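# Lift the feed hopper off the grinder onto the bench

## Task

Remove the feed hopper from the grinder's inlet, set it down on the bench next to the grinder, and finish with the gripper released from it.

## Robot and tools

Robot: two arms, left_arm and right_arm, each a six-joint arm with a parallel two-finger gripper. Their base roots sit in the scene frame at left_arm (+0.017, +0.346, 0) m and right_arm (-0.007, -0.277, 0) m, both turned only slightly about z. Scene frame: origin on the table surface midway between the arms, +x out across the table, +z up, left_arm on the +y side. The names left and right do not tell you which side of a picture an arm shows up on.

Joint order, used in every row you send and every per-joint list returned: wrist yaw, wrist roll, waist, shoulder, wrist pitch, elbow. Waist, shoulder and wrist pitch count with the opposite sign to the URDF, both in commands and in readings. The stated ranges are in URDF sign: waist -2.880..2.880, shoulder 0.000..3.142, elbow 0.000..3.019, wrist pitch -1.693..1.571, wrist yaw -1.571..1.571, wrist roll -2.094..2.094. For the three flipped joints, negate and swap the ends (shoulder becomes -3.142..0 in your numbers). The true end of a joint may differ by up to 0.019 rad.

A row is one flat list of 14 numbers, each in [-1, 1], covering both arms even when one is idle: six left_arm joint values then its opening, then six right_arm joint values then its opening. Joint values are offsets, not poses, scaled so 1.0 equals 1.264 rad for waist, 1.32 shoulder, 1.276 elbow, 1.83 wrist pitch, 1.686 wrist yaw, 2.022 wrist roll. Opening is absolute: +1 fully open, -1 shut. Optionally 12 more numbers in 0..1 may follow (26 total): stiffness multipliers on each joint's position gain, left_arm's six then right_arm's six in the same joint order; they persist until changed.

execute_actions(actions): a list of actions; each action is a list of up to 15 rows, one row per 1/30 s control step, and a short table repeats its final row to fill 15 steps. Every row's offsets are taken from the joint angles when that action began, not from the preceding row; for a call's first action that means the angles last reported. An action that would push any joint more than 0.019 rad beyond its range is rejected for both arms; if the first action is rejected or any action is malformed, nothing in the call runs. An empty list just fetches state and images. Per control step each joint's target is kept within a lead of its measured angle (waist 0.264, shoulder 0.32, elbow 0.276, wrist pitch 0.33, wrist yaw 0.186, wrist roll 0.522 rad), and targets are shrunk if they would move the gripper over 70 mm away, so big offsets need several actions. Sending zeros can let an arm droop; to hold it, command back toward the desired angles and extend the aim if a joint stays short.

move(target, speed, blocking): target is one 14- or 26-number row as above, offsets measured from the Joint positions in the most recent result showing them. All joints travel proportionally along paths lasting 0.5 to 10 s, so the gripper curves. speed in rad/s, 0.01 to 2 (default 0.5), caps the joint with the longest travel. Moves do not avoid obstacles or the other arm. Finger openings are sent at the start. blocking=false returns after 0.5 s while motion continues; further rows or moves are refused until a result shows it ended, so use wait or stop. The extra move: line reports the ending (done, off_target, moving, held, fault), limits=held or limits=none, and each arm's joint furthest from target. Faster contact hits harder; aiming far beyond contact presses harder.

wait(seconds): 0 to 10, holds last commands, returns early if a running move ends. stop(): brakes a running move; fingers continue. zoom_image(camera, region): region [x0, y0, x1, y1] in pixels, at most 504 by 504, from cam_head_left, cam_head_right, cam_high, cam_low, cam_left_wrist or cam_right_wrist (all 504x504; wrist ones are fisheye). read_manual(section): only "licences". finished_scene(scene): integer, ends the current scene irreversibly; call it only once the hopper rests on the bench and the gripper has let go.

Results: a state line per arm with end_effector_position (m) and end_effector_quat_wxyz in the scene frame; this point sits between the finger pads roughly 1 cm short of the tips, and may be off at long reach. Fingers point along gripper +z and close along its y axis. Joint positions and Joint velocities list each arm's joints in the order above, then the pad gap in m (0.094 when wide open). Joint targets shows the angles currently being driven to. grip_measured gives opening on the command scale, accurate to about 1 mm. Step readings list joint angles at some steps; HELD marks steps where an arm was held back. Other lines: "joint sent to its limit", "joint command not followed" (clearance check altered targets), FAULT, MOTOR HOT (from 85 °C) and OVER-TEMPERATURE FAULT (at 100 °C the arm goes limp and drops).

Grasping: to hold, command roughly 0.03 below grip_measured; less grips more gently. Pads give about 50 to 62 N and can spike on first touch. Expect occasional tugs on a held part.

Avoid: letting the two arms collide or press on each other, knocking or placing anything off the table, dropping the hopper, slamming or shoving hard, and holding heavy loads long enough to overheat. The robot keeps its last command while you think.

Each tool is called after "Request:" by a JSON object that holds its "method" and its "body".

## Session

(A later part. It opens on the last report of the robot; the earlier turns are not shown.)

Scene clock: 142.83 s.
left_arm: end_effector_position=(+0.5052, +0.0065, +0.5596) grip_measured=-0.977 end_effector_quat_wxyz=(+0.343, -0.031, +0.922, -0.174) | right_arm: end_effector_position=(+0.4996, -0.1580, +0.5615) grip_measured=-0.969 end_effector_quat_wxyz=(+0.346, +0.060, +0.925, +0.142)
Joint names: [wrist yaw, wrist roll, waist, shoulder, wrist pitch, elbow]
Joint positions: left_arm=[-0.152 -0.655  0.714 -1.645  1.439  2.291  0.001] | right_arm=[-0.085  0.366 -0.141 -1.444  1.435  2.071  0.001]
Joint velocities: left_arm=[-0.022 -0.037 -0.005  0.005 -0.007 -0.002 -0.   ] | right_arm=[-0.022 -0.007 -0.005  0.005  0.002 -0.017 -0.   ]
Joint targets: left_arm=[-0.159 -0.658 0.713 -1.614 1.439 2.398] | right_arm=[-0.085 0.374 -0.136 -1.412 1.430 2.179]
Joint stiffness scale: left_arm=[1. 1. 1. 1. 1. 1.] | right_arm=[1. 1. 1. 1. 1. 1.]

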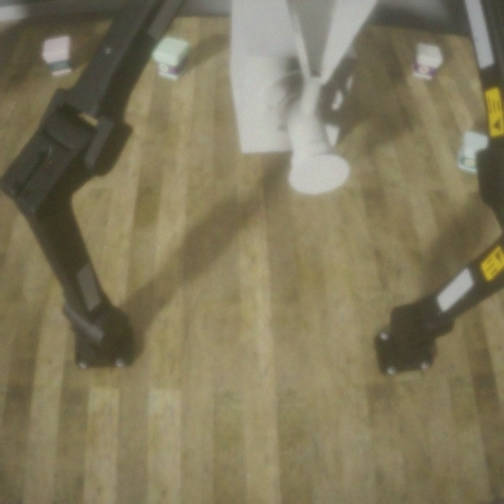

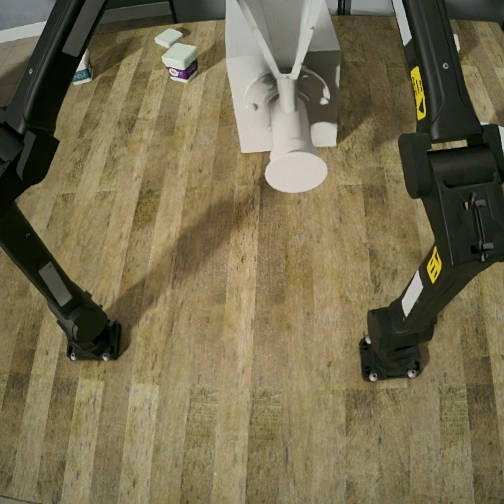

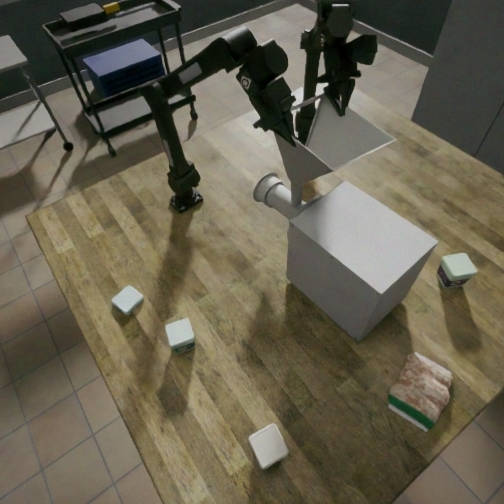

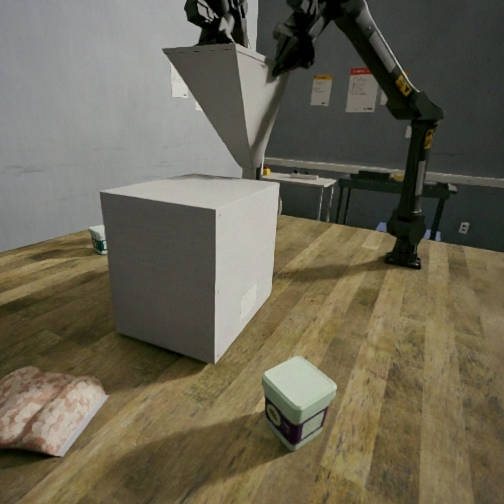

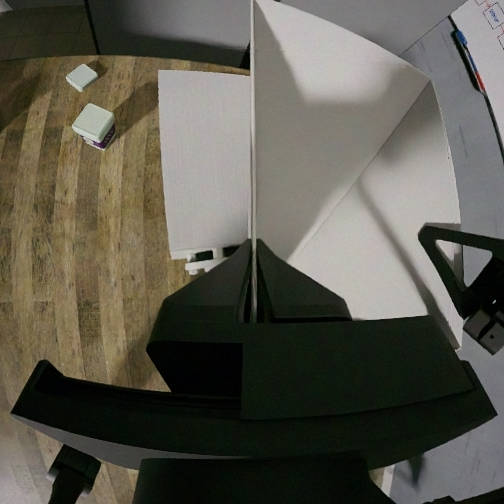

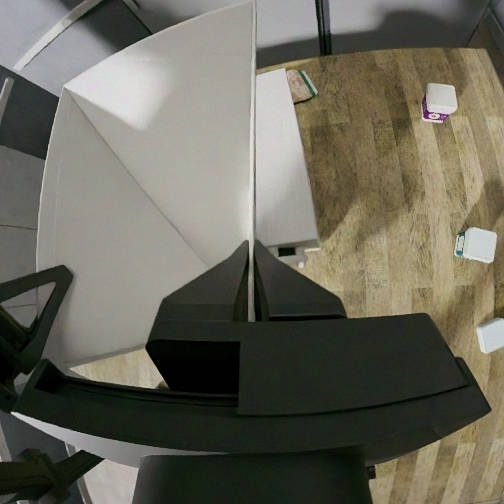

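Request:
{"method": "execute_actions", "body": {"actions": [[[-0.004,0,0,0.022,0.002,0.086,-1,0,0.003,0.003,0.023,0,0.087,-1],[-0.004,0,0,0.021,0.003,0.089,-1,0,0.003,0.003,0.022,0.002,0.090,-1],[-0.004,0,0,0.021,0.005,0.092,-1,0,0.003,0.003,0.022,0.004,0.093,-1],[-0.004,0,0,0.020,0.007,0.095,-1,0,0.003,0.003,0.021,0.006,0.096,-1],[-0.004,0,0,0.020,0.009,0.098,-1,0,0.003,0.003,0.021,0.008,0.099,-1],[-0.004,0,0,0.019,0.011,0.101,-1,0,0.003,0.003,0.020,0.010,0.102,-1],[-0.004,0,0,0.019,0.013,0.104,-1,0,0.003,0.003,0.020,0.012,0.105,-1],[-0.004,0,0,0.018,0.015,0.107,-1,0,0.003,0.003,0.019,0.014,0.108,-1],[-0.004,0,0,0.018,0.017,0.110,-1,0,0.003,0.003,0.019,0.016,0.111,-1],[-0.004,0,0,0.017,0.018,0.113,-1,0,0.003,0.003,0.018,0.017,0.114,-1]]]}}

Request:
{"method": "zoom_image", "body": {"camera": "cam_head_right", "region": [225, 30, 355, 160]}}

Scene clock: 151.37 s.
left_arm: end_effector_position=(+0.5004, +0.0080, +0.5659) grip_measured=-0.977 end_effector_quat_wxyz=(+0.340, -0.029, +0.924, -0.173) | right_arm: end_effector_position=(+0.4945, -0.1567, +0.5674) grip_measured=-0.969 end_effector_quat_wxyz=(+0.340, +0.059, +0.928, +0.143)
Joint names: [wrist yaw, wrist roll, waist, shoulder, wrist pitch, elbow]
Joint positions: left_arm=[-0.15  -0.653  0.717 -1.653  1.475  2.328  0.001] | right_arm=[-0.087  0.369 -0.145 -1.453  1.472  2.106  0.001]
Joint velocities: left_arm=[-0.022 -0.022  0.005 -0.005  0.017  0.056 -0.   ] | right_arm=[ 0.022 -0.037 -0.005  0.005  0.002  0.042 -0.001]
Joint targets: left_arm=[-0.159 -0.654 0.714 -1.623 1.472 2.436] | right_arm=[-0.085 0.372 -0.137 -1.420 1.466 2.216]
Joint stiffness scale: left_arm=[1. 1. 1. 1. 1. 1.] | right_arm=[1. 1. 1. 1. 1. 1.]
Step readings (joint positions):
0: left_arm=[-0.152 -0.655 0.714 -1.645 1.439 2.291] | right_arm=[-0.085 0.366 -0.141 -1.444 1.435 2.071]
1: left_arm=[-0.152 -0.654 0.714 -1.645 1.439 2.291] | right_arm=[-0.085 0.366 -0.141 -1.444 1.435 2.071]
2: left_arm=[-0.152 -0.653 0.714 -1.645 1.441 2.292] | right_arm=[-0.085 0.366 -0.141 -1.444 1.437 2.071]
4: left_arm=[-0.152 -0.653 0.714 -1.648 1.445 2.298] | right_arm=[-0.085 0.366 -0.141 -1.447 1.441 2.076]
8: left_arm=[-0.151 -0.653 0.715 -1.652 1.460 2.312] | right_arm=[-0.087 0.366 -0.141 -1.452 1.457 2.090]
15: Joint positions above

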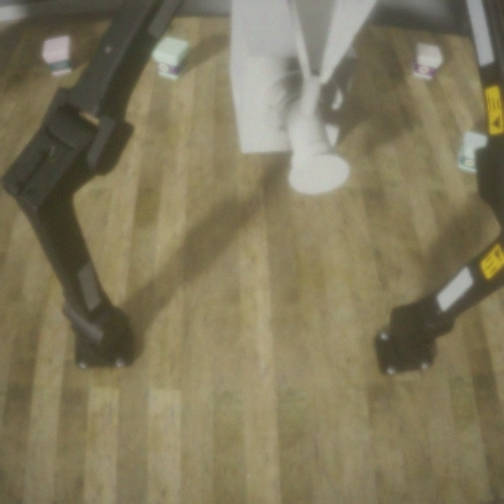

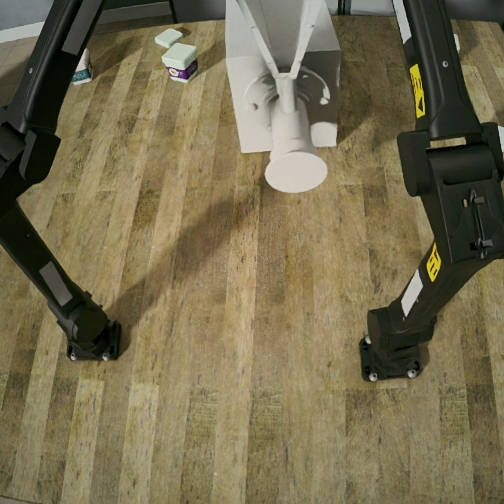

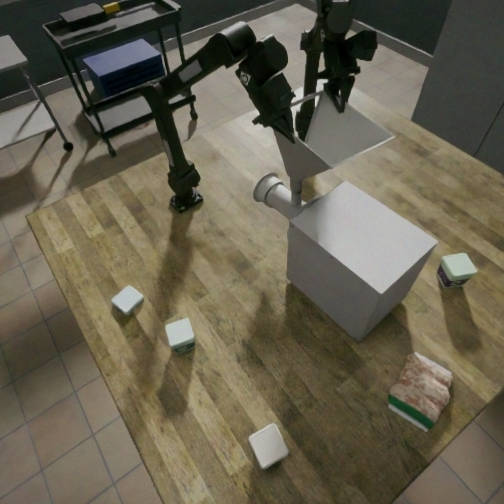

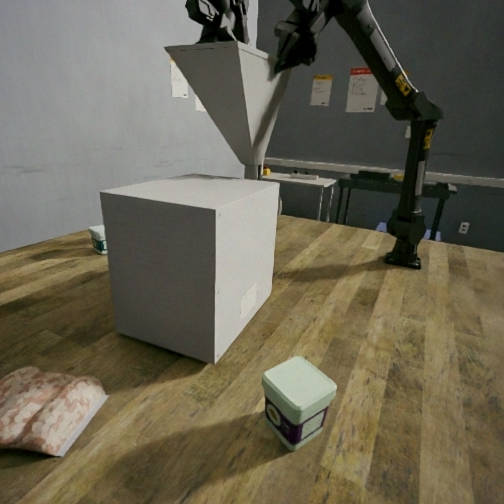

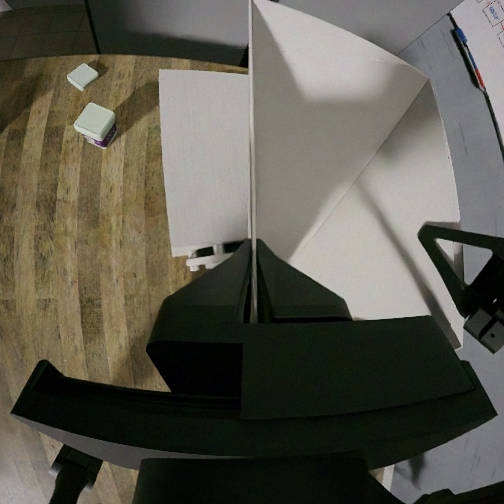

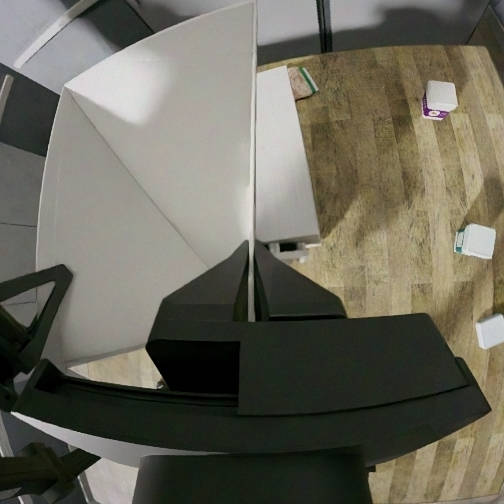

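Region (225, 30, 355, 160) of cam_head_right's 504x504 image, scaled by 3.877, with more detail than that image has.

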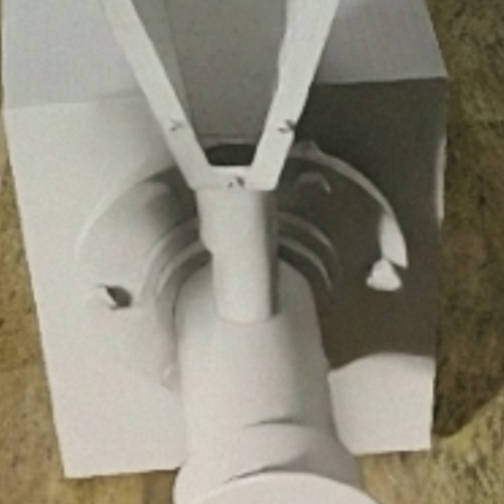

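Request:
{"method": "execute_actions", "body": {"actions": [[[-0.004,0,0,0.022,0.000,0.088,-1,0,0.002,0.003,0.024,-0.002,0.089,-1],[-0.004,0,0,0.022,0.002,0.093,-1,0,0.002,0.003,0.024,0.000,0.094,-1],[-0.004,0,0,0.022,0.004,0.098,-1,0,0.002,0.003,0.024,0.002,0.099,-1],[-0.004,0,0,0.021,0.006,0.103,-1,0,0.002,0.003,0.023,0.004,0.104,-1],[-0.004,0,0,0.021,0.008,0.108,-1,0,0.002,0.003,0.023,0.006,0.109,-1],[-0.004,0,0,0.021,0.010,0.113,-1,0,0.002,0.003,0.023,0.008,0.114,-1],[-0.004,0,0,0.020,0.012,0.118,-1,0,0.002,0.003,0.022,0.010,0.119,-1],[-0.004,0,0,0.020,0.014,0.123,-1,0,0.002,0.003,0.022,0.012,0.124,-1],[-0.004,0,0,0.020,0.016,0.128,-1,0,0.002,0.003,0.022,0.014,0.129,-1],[-0.004,0,0,0.020,0.018,0.133,-1,0,0.002,0.003,0.022,0.016,0.134,-1]]]}}

Request:
{"method": "zoom_image", "body": {"camera": "cam_head_right", "region": [225, 30, 355, 160]}}

Scene clock: 159.17 s.
left_arm: end_effector_position=(+0.4944, +0.0095, +0.5785) grip_measured=-0.977 end_effector_quat_wxyz=(+0.342, -0.027, +0.923, -0.176) | right_arm: end_effector_position=(+0.4884, -0.1554, +0.5801) grip_measured=-0.969 end_effector_quat_wxyz=(+0.342, +0.058, +0.927, +0.145)
Joint names: [wrist yaw, wrist roll, waist, shoulder, wrist pitch, elbow]
Joint positions: left_arm=[-0.148 -0.653  0.721 -1.662  1.51   2.38   0.001] | right_arm=[-0.087  0.37  -0.15  -1.461  1.508  2.155  0.001]
Joint velocities: left_arm=[-0.051  0.022  0.024  0.005  0.002  0.061  0.001] | right_arm=[ 0.051 -0.095  0.005 -0.005  0.007  0.085 -0.002]
Joint targets: left_arm=[-0.156 -0.654 0.717 -1.629 1.508 2.489] | right_arm=[-0.087 0.372 -0.142 -1.427 1.502 2.266]
Joint stiffness scale: left_arm=[1. 1. 1. 1. 1. 1.] | right_arm=[1. 1. 1. 1. 1. 1.]
Step readings (joint positions):
0: left_arm=[-0.150 -0.653 0.717 -1.653 1.475 2.331] | right_arm=[-0.087 0.369 -0.145 -1.453 1.472 2.108]
1: left_arm=[-0.150 -0.653 0.717 -1.653 1.475 2.331] | right_arm=[-0.087 0.369 -0.145 -1.453 1.473 2.108]
2: left_arm=[-0.150 -0.653 0.717 -1.654 1.477 2.332] | right_arm=[-0.087 0.369 -0.145 -1.453 1.475 2.109]
4: left_arm=[-0.150 -0.653 0.717 -1.656 1.484 2.338] | right_arm=[-0.087 0.369 -0.146 -1.455 1.481 2.114]
8: left_arm=[-0.149 -0.653 0.718 -1.660 1.497 2.355] | right_arm=[-0.087 0.370 -0.147 -1.459 1.494 2.130]
15: Joint positions above

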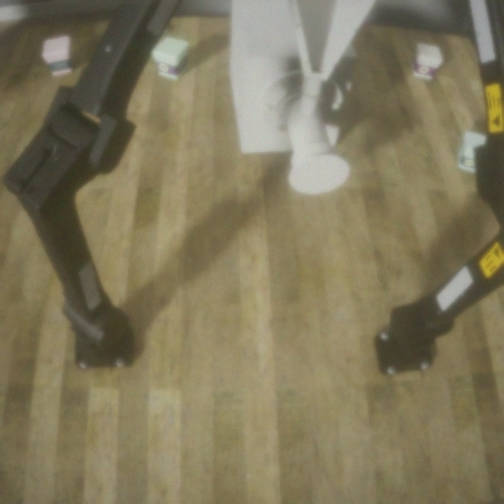

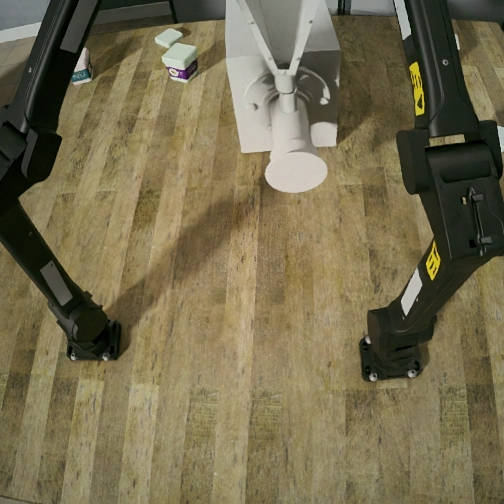

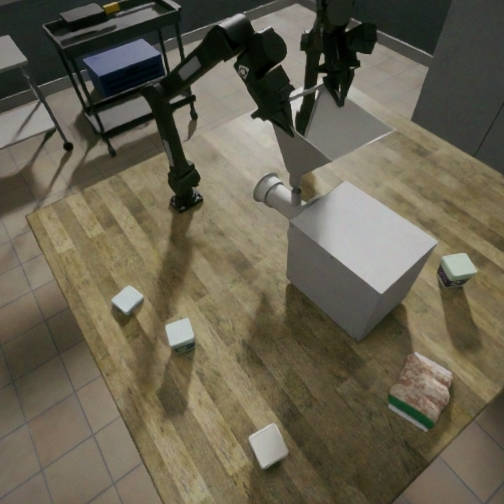

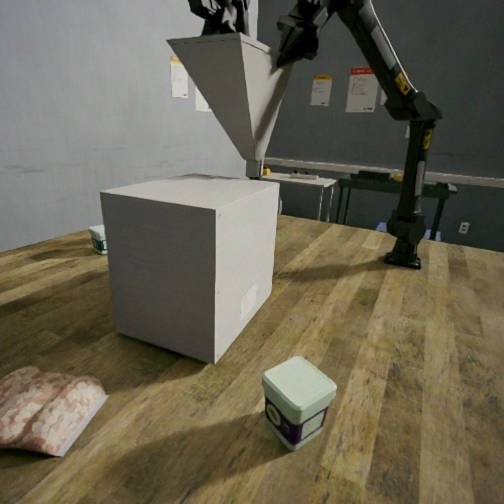

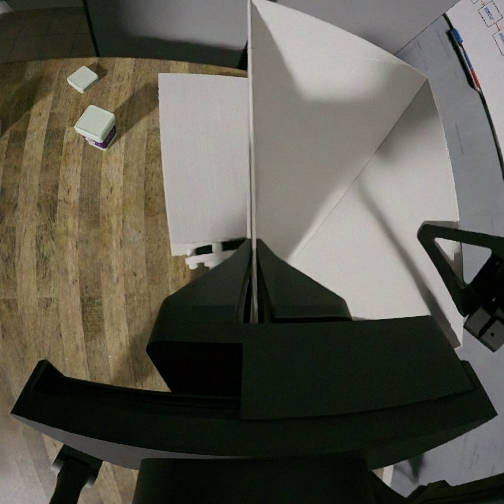

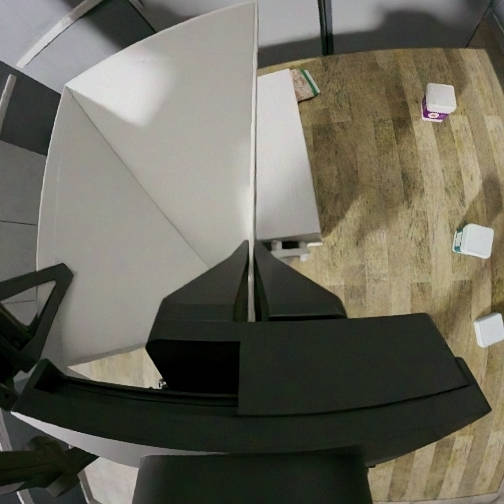

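Region (225, 30, 355, 160) of cam_head_right's 504x504 image, scaled by 3.877, with more detail than that image has.

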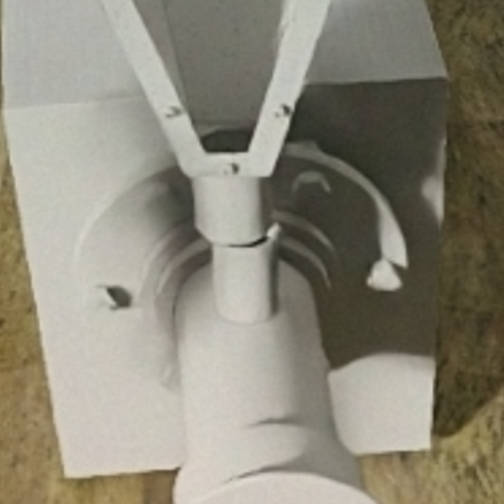

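Request:
{"method": "execute_actions", "body": {"actions": [[[-0.003,0.001,-0.005,0.028,0,0.07,-1,0.002,0.002,-0.002,0.025,-0.003,0.088,-1],[-0.001,0.002,-0.008,0.032,0,0.05,-1,0.004,0.004,-0.007,0.024,-0.002,0.089,-1],[0.001,0.004,-0.010,0.036,0,0.03,-1,0.007,0.007,-0.011,0.023,-0.001,0.090,-1],[0.003,0.005,-0.012,0.039,0,0.02,-1,0.009,0.009,-0.015,0.022,0,0.092,-1],[0.004,0.006,-0.015,0.042,0,0.016,-1,0.011,0.011,-0.019,0.021,0,0.093,-1],[0.005,0.007,-0.017,0.045,0.001,0.013,-1,0.013,0.013,-0.023,0.019,0.001,0.094,-1],[0.006,0.008,-0.019,0.047,0.001,0.010,-1,0.015,0.015,-0.027,0.018,0.002,0.096,-1],[0.007,0.009,-0.021,0.050,0.001,0.007,-1,0.017,0.017,-0.031,0.017,0.002,0.097,-1],[0.008,0.010,-0.024,0.053,0.001,0.004,-1,0.019,0.019,-0.035,0.015,0.003,0.098,-1],[0.009,0.011,-0.026,0.055,0.001,0.001,-1,0.021,0.021,-0.039,0.014,0.004,0.100,-1],[0.010,0.012,-0.028,0.058,0.002,-0.002,-1,0.023,0.023,-0.043,0.013,0.004,0.101,-1],[0.012,0.013,-0.030,0.061,0.002,-0.005,-1,0.026,0.025,-0.047,0.012,0.005,0.102,-1],[0.013,0.014,-0.033,0.064,0.002,-0.008,-1,0.028,0.027,-0.051,0.010,0.006,0.104,-1],[0.014,0.015,-0.035,0.066,0.002,-0.012,-1,0.030,0.029,-0.055,0.009,0.006,0.105,-1],[0.015,0.016,-0.037,0.069,0.002,-0.015,-1,0.032,0.031,-0.058,0.008,0.007,0.106,-1]],[[0.006,0.006,-0.013,0.043,0,0.013,-1,0.009,0.009,-0.017,0.020,0,0.087,-1],[0.007,0.007,-0.015,0.045,0,0.011,-1,0.011,0.011,-0.020,0.019,0,0.088,-1],[0.008,0.008,-0.017,0.047,0,0.009,-1,0.013,0.013,-0.024,0.018,0.001,0.090,-1],[0.008,0.009,-0.019,0.049,0.001,0.006,-1,0.015,0.015,-0.027,0.017,0.002,0.091,-1],[0.009,0.010,-0.021,0.051,0.001,0.004,-1,0.017,0.016,-0.030,0.016,0.002,0.093,-1],[0.010,0.010,-0.023,0.053,0.001,0.002,-1,0.019,0.018,-0.034,0.015,0.003,0.094,-1],[0.010,0.011,-0.025,0.055,0.001,-0.001,-1,0.021,0.020,-0.037,0.014,0.004,0.096,-1],[0.011,0.012,-0.027,0.057,0.001,-0.003,-1,0.023,0.022,-0.040,0.013,0.004,0.097,-1],[0.012,0.013,-0.029,0.059,0.002,-0.005,-1,0.025,0.023,-0.044,0.012,0.005,0.099,-1],[0.012,0.014,-0.031,0.061,0.002,-0.008,-1,0.026,0.025,-0.047,0.011,0.006,0.100,-1],[0.013,0.014,-0.033,0.063,0.002,-0.010,-1,0.028,0.027,-0.050,0.010,0.006,0.102,-1],[0.014,0.015,-0.035,0.066,0.002,-0.012,-1,0.030,0.029,-0.054,0.009,0.007,0.103,-1],[0.014,0.016,-0.037,0.068,0.003,-0.015,-1,0.032,0.030,-0.057,0.008,0.008,0.105,-1],[0.015,0.017,-0.039,0.070,0.003,-0.017,-1,0.034,0.032,-0.060,0.007,0.008,0.106,-1],[0.016,0.018,-0.041,0.072,0.003,-0.019,-1,0.036,0.034,-0.064,0.006,0.009,0.108,-1]]]}}

Scene clock: 211.63 s.
left_arm: end_effector_position=(+0.4883, +0.0471, +0.5810) grip_measured=-0.977 end_effector_quat_wxyz=(+0.330, -0.029, +0.928, -0.171) | right_arm: end_effector_position=(+0.4790, -0.1180, +0.5839) grip_measured=-0.969 end_effector_quat_wxyz=(+0.337, +0.072, +0.930, +0.131)
Joint names: [wrist yaw, wrist roll, waist, shoulder, wrist pitch, elbow]
Joint positions: left_arm=[-0.102 -0.618  0.659 -1.605  1.536  2.327  0.001] | right_arm=[ 0.019  0.469 -0.261 -1.489  1.552  2.21   0.001]
Joint velocities: left_arm=[ 0.125  0.095 -0.103  0.083  0.022 -0.12  -0.   ] | right_arm=[ 0.051  0.095 -0.132 -0.063  0.012  0.051 -0.001]
Joint targets: left_arm=[-0.100 -0.603 0.640 -1.544 1.529 2.332] | right_arm=[0.025 0.484 -0.283 -1.468 1.545 2.317]
Joint stiffness scale: left_arm=[1. 1. 1. 1. 1. 1.] | right_arm=[1. 1. 1. 1. 1. 1.]
Step readings (joint positions; steps 1 to 15: 1st action; 16 to 30: 2nd action):
0: left_arm=[-0.155 -0.658 0.721 -1.677 1.517 2.386] | right_arm=[-0.081 0.369 -0.147 -1.476 1.516 2.160]
1: left_arm=[-0.155 -0.658 0.721 -1.677 1.517 2.386] | right_arm=[-0.081 0.369 -0.147 -1.476 1.516 2.160]
2: left_arm=[-0.154 -0.658 0.721 -1.677 1.517 2.386] | right_arm=[-0.081 0.370 -0.147 -1.476 1.516 2.160]
4: left_arm=[-0.150 -0.658 0.720 -1.677 1.517 2.386] | right_arm=[-0.076 0.373 -0.149 -1.476 1.517 2.160]
8: left_arm=[-0.140 -0.654 0.712 -1.673 1.519 2.381] | right_arm=[-0.060 0.385 -0.161 -1.476 1.521 2.163]
15: left_arm=[-0.127 -0.639 0.692 -1.639 1.523 2.356] | right_arm=[-0.035 0.415 -0.202 -1.476 1.528 2.180]
16: left_arm=[-0.124 -0.637 0.690 -1.635 1.526 2.355] | right_arm=[-0.030 0.419 -0.208 -1.476 1.530 2.183]
17: left_arm=[-0.122 -0.635 0.688 -1.632 1.529 2.355] | right_arm=[-0.025 0.424 -0.213 -1.476 1.532 2.187]
19: left_arm=[-0.118 -0.632 0.684 -1.627 1.533 2.355] | right_arm=[-0.017 0.432 -0.222 -1.476 1.538 2.193]
23: left_arm=[-0.111 -0.626 0.678 -1.620 1.534 2.349] | right_arm=[-0.001 0.445 -0.235 -1.477 1.544 2.200]
30: Joint positions above

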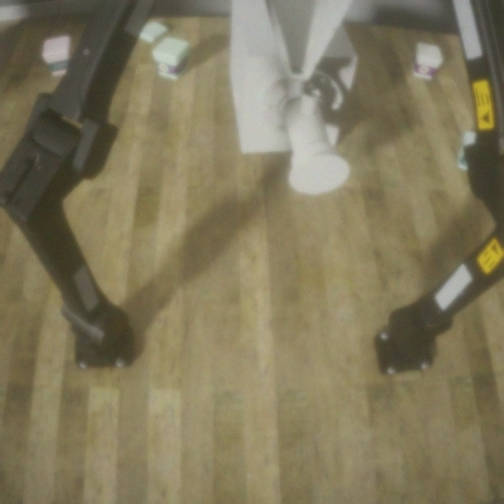

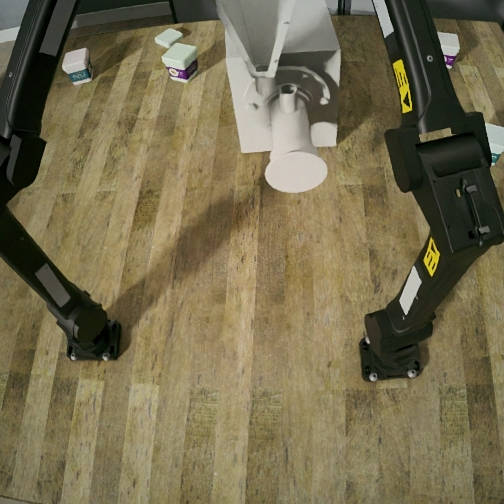

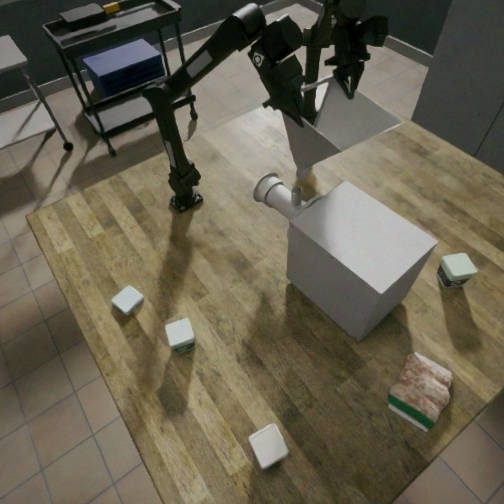

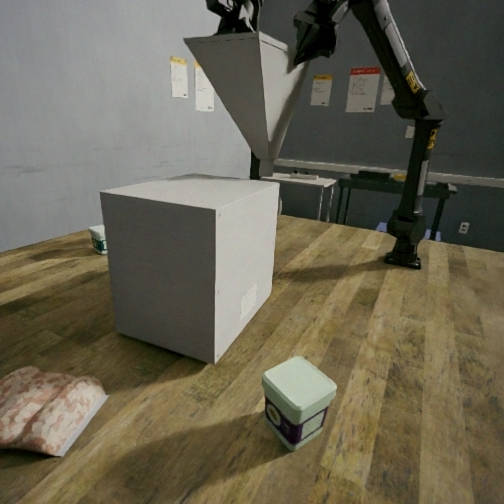

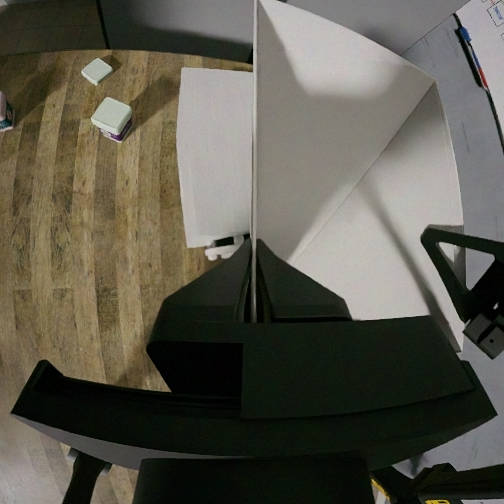

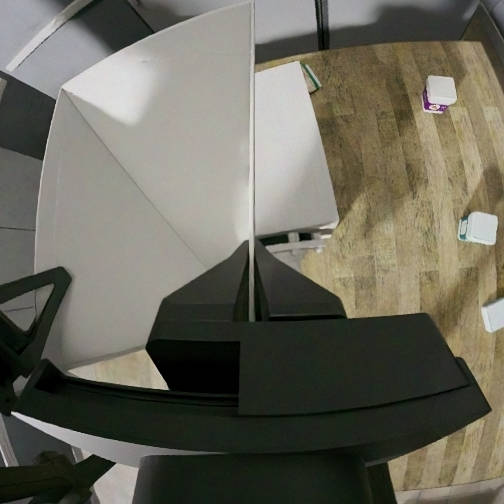

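Request:
{"method": "move", "body": {"target": [0.1376,0.1231,-0.2844,0.2765,-0.0869,-0.4216,-1,0.0967,0.1528,-0.2782,-0.053,-0.0574,-0.0631,-1], "speed": 0.35}}

Scene clock: 232.17 s.
left_arm: end_effector_position=(+0.4597, +0.2152, +0.4998) grip_measured=-0.977 end_effector_quat_wxyz=(+0.284, -0.049, +0.945, -0.154) | right_arm: end_effector_position=(+0.4546, +0.0481, +0.5001) grip_measured=-0.969 end_effector_quat_wxyz=(+0.278, +0.077, +0.948, +0.134)
Joint names: [wrist yaw, wrist roll, waist, shoulder, wrist pitch, elbow]
Joint positions: left_arm=[ 0.126 -0.384  0.303 -1.279  1.422  1.776  0.001] | right_arm=[ 0.174  0.773 -0.605 -1.584  1.491  2.111  0.001]
Joint velocities: left_arm=[ 0.022  0.007  0.005  0.024  0.017  0.002 -0.   ] | right_arm=[ 0.037  0.007 -0.005  0.005 -0.002 -0.002 -0.002]
Joint targets: left_arm=[0.130 -0.369 0.300 -1.240 1.377 1.789] | right_arm=[0.182 0.778 -0.613 -1.559 1.447 2.130]
Joint stiffness scale: left_arm=[1. 1. 1. 1. 1. 1.] | right_arm=[1. 1. 1. 1. 1. 1.]
move: off_target (left_arm, right_arm); limits=none; left_arm: farthest joint: the wrist pitch, 0.045 radians from its target (0.164 radians at the start); right_arm: farthest joint: the wrist pitch, 0.044 radians from its target (0.107 radians at the start)

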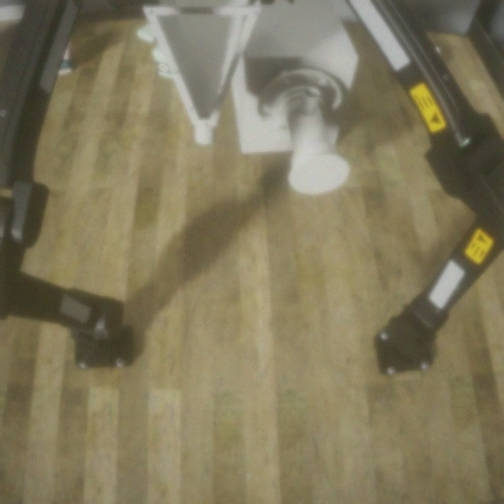

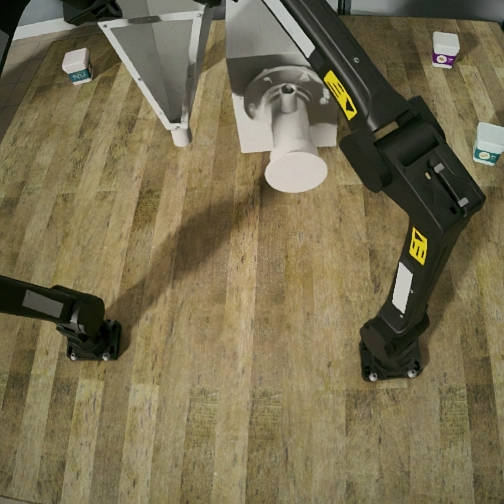

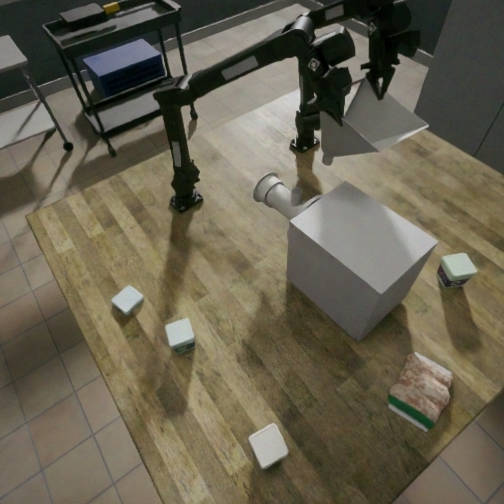

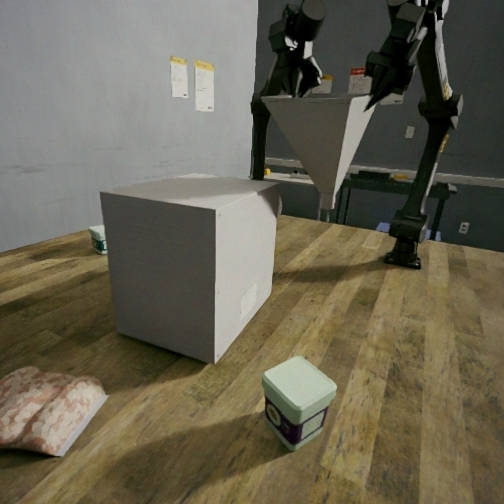

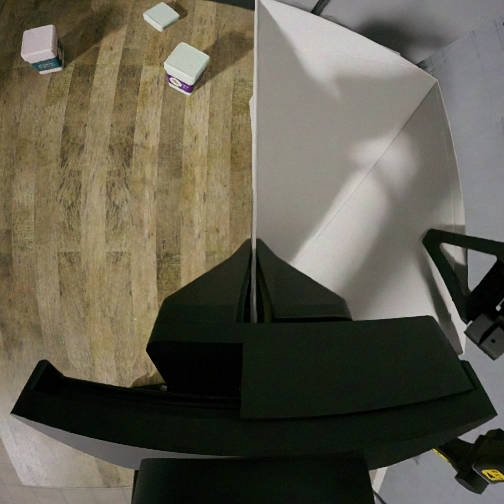

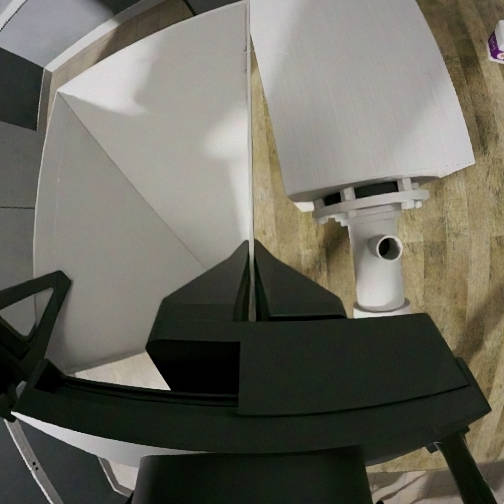

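Request:
{"method": "move", "body": {"target": [0.0848,0.0994,-0.1756,0.016,0.0388,-0.1787,-1,-0.0783,0.0841,-0.074,-0.0917,0.011,-0.0368,-1], "speed": 0.25}}

Scene clock: 247.33 s.
left_arm: end_effector_position=(+0.4461, +0.2951, +0.3772) grip_measured=-0.977 end_effector_quat_wxyz=(+0.145, -0.073, +0.976, -0.144) | right_arm: end_effector_position=(+0.4406, +0.1283, +0.3767) grip_measured=-0.969 end_effector_quat_wxyz=(+0.136, +0.092, +0.979, +0.119)
Joint names: [wrist yaw, wrist roll, waist, shoulder, wrist pitch, elbow]
Joint positions: left_arm=[ 0.258 -0.206  0.078 -1.29   1.488  1.532  0.001] | right_arm=[ 0.044  0.928 -0.687 -1.738  1.512  2.041  0.001]
Joint velocities: left_arm=[-0.037 -0.022  0.015  0.005  0.012 -0.012 -0.001] | right_arm=[ 0.037 -0.066  0.005  0.005 -0.007  0.002 -0.   ]
Joint targets: left_arm=[0.269 -0.183 0.081 -1.258 1.492 1.548] | right_arm=[0.042 0.943 -0.698 -1.705 1.512 2.064]
Joint stiffness scale: left_arm=[1. 1. 1. 1. 1. 1.] | right_arm=[1. 1. 1. 1. 1. 1.]
move: off_target (left_arm, right_arm); limits=none; left_arm: farthest joint: the shoulder, 0.032 radians from its target (0.021 radians at the start); right_arm: farthest joint: the shoulder, 0.033 radians from its target (0.121 radians at the start)

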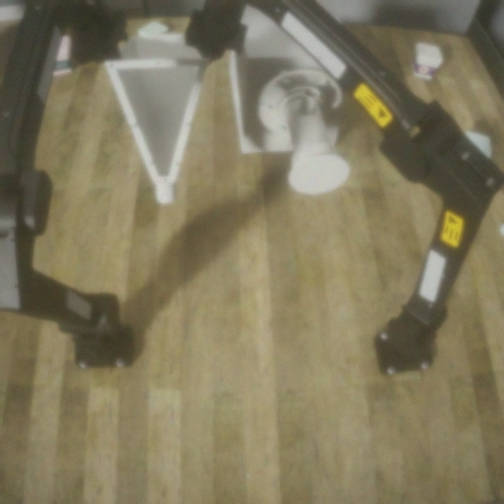

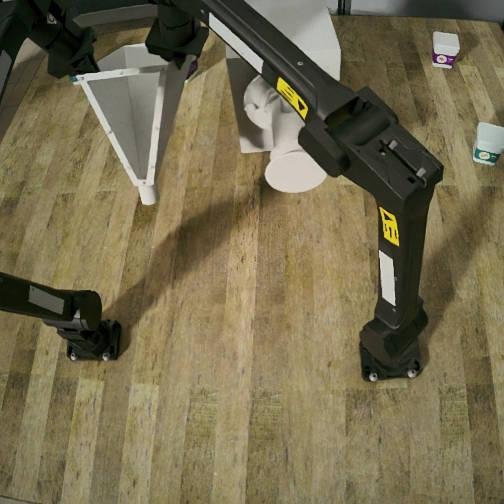

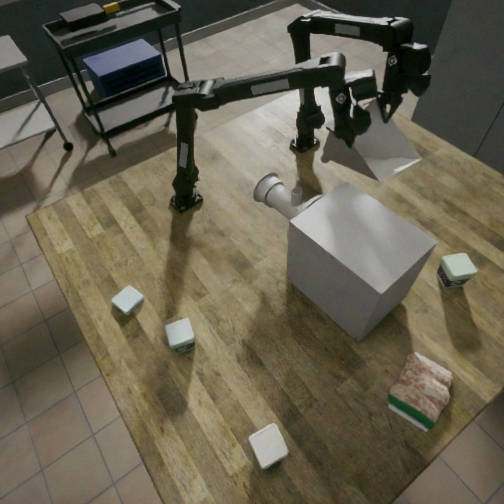

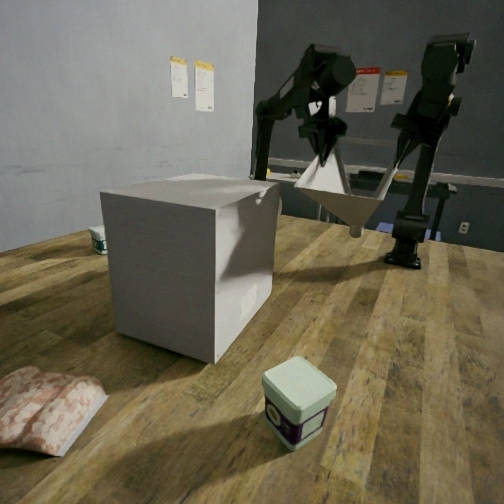

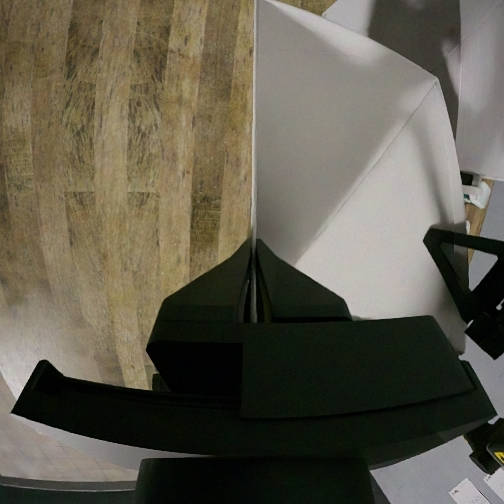

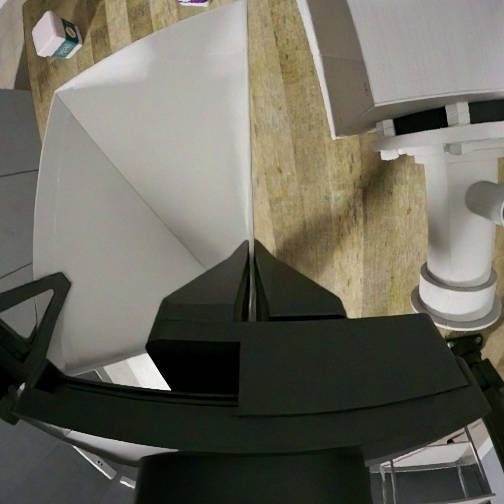

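Request:
{"method": "move", "body": {"target": [0.0136,0.0193,-0.008,-0.1886,-0.0369,-0.2447,-1,-0.2094,0.0084,0.050,-0.108,-0.0667,-0.2369,-1], "speed": 0.25}}

Request:
{"method": "zoom_image", "body": {"camera": "cam_low", "region": [270, 150, 470, 350]}}

Scene clock: 270.13 s.
left_arm: end_effector_position=(+0.4177, +0.2955, +0.1480) grip_measured=-0.977 end_effector_quat_wxyz=(-0.104, -0.102, +0.981, -0.127) | right_arm: end_effector_position=(+0.4074, +0.1320, +0.1482) grip_measured=-0.969 end_effector_quat_wxyz=(-0.118, +0.119, +0.982, +0.087)
Joint names: [wrist yaw, wrist roll, waist, shoulder, wrist pitch, elbow]
Joint positions: left_arm=[ 0.275 -0.189  0.072 -1.557  1.417  1.219  0.001] | right_arm=[-0.292  0.929 -0.632 -1.918  1.404  1.715  0.001]
Joint velocities: left_arm=[ 0.051  0.095  0.005  0.024  0.007 -0.007 -0.001] | right_arm=[ 0.051  0.007  0.005 -0.005  0.012  0.022 -0.   ]
Joint targets: left_arm=[0.281 -0.167 0.068 -1.539 1.421 1.220] | right_arm=[-0.310 0.945 -0.624 -1.881 1.390 1.739]
Joint stiffness scale: left_arm=[1. 1. 1. 1. 1. 1.] | right_arm=[1. 1. 1. 1. 1. 1.]
move: off_target (left_arm, right_arm); limits=none; left_arm: farthest joint: the wrist roll, 0.022 radians from its target (0.038 radians at the start); right_arm: farthest joint: the shoulder, 0.037 radians from its target (0.142 radians at the start)

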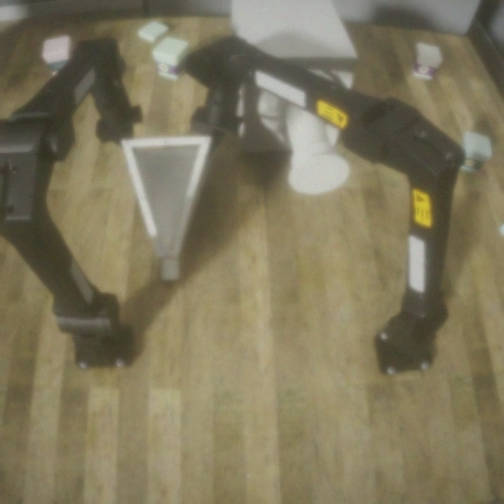

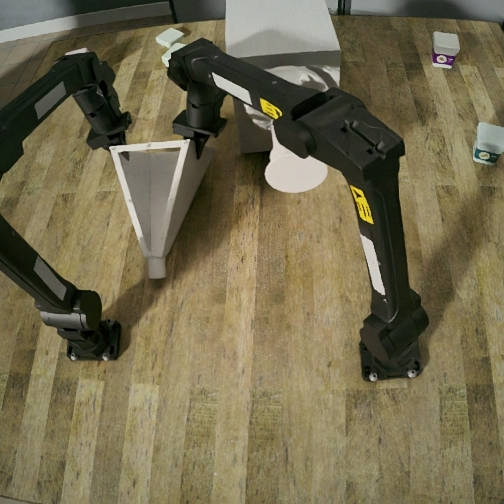

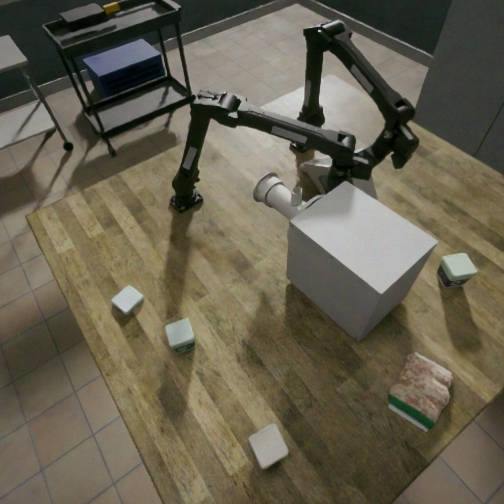

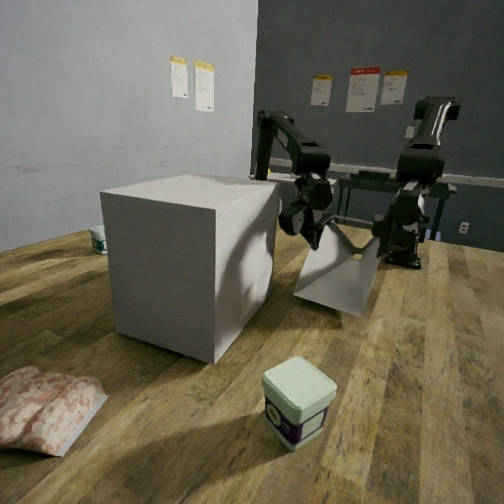

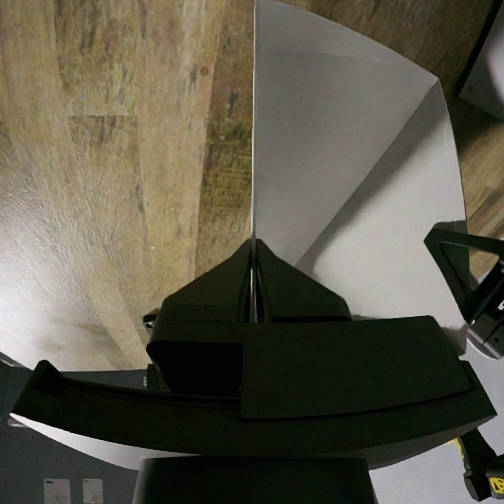

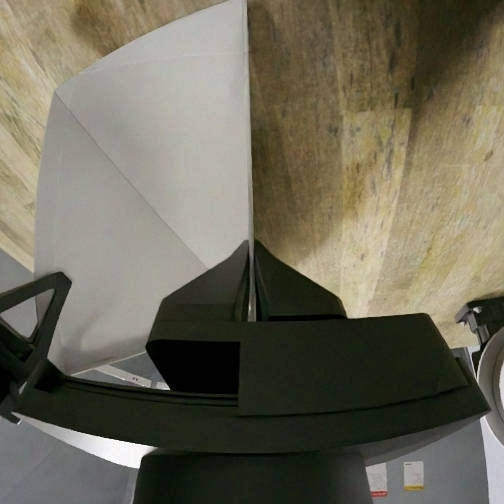

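Region (270, 150, 470, 350) of cam_low's 504x504 image, scaled by 2.520, with more detail than that image has.

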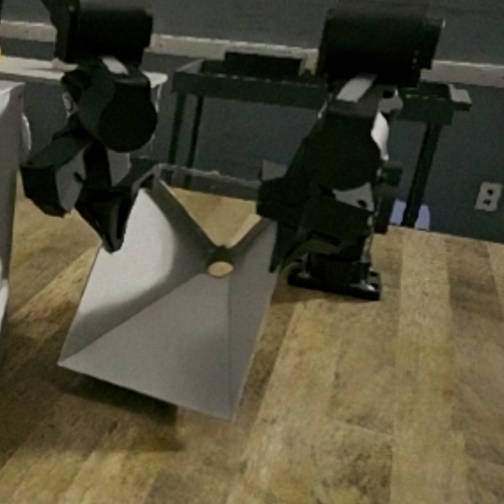

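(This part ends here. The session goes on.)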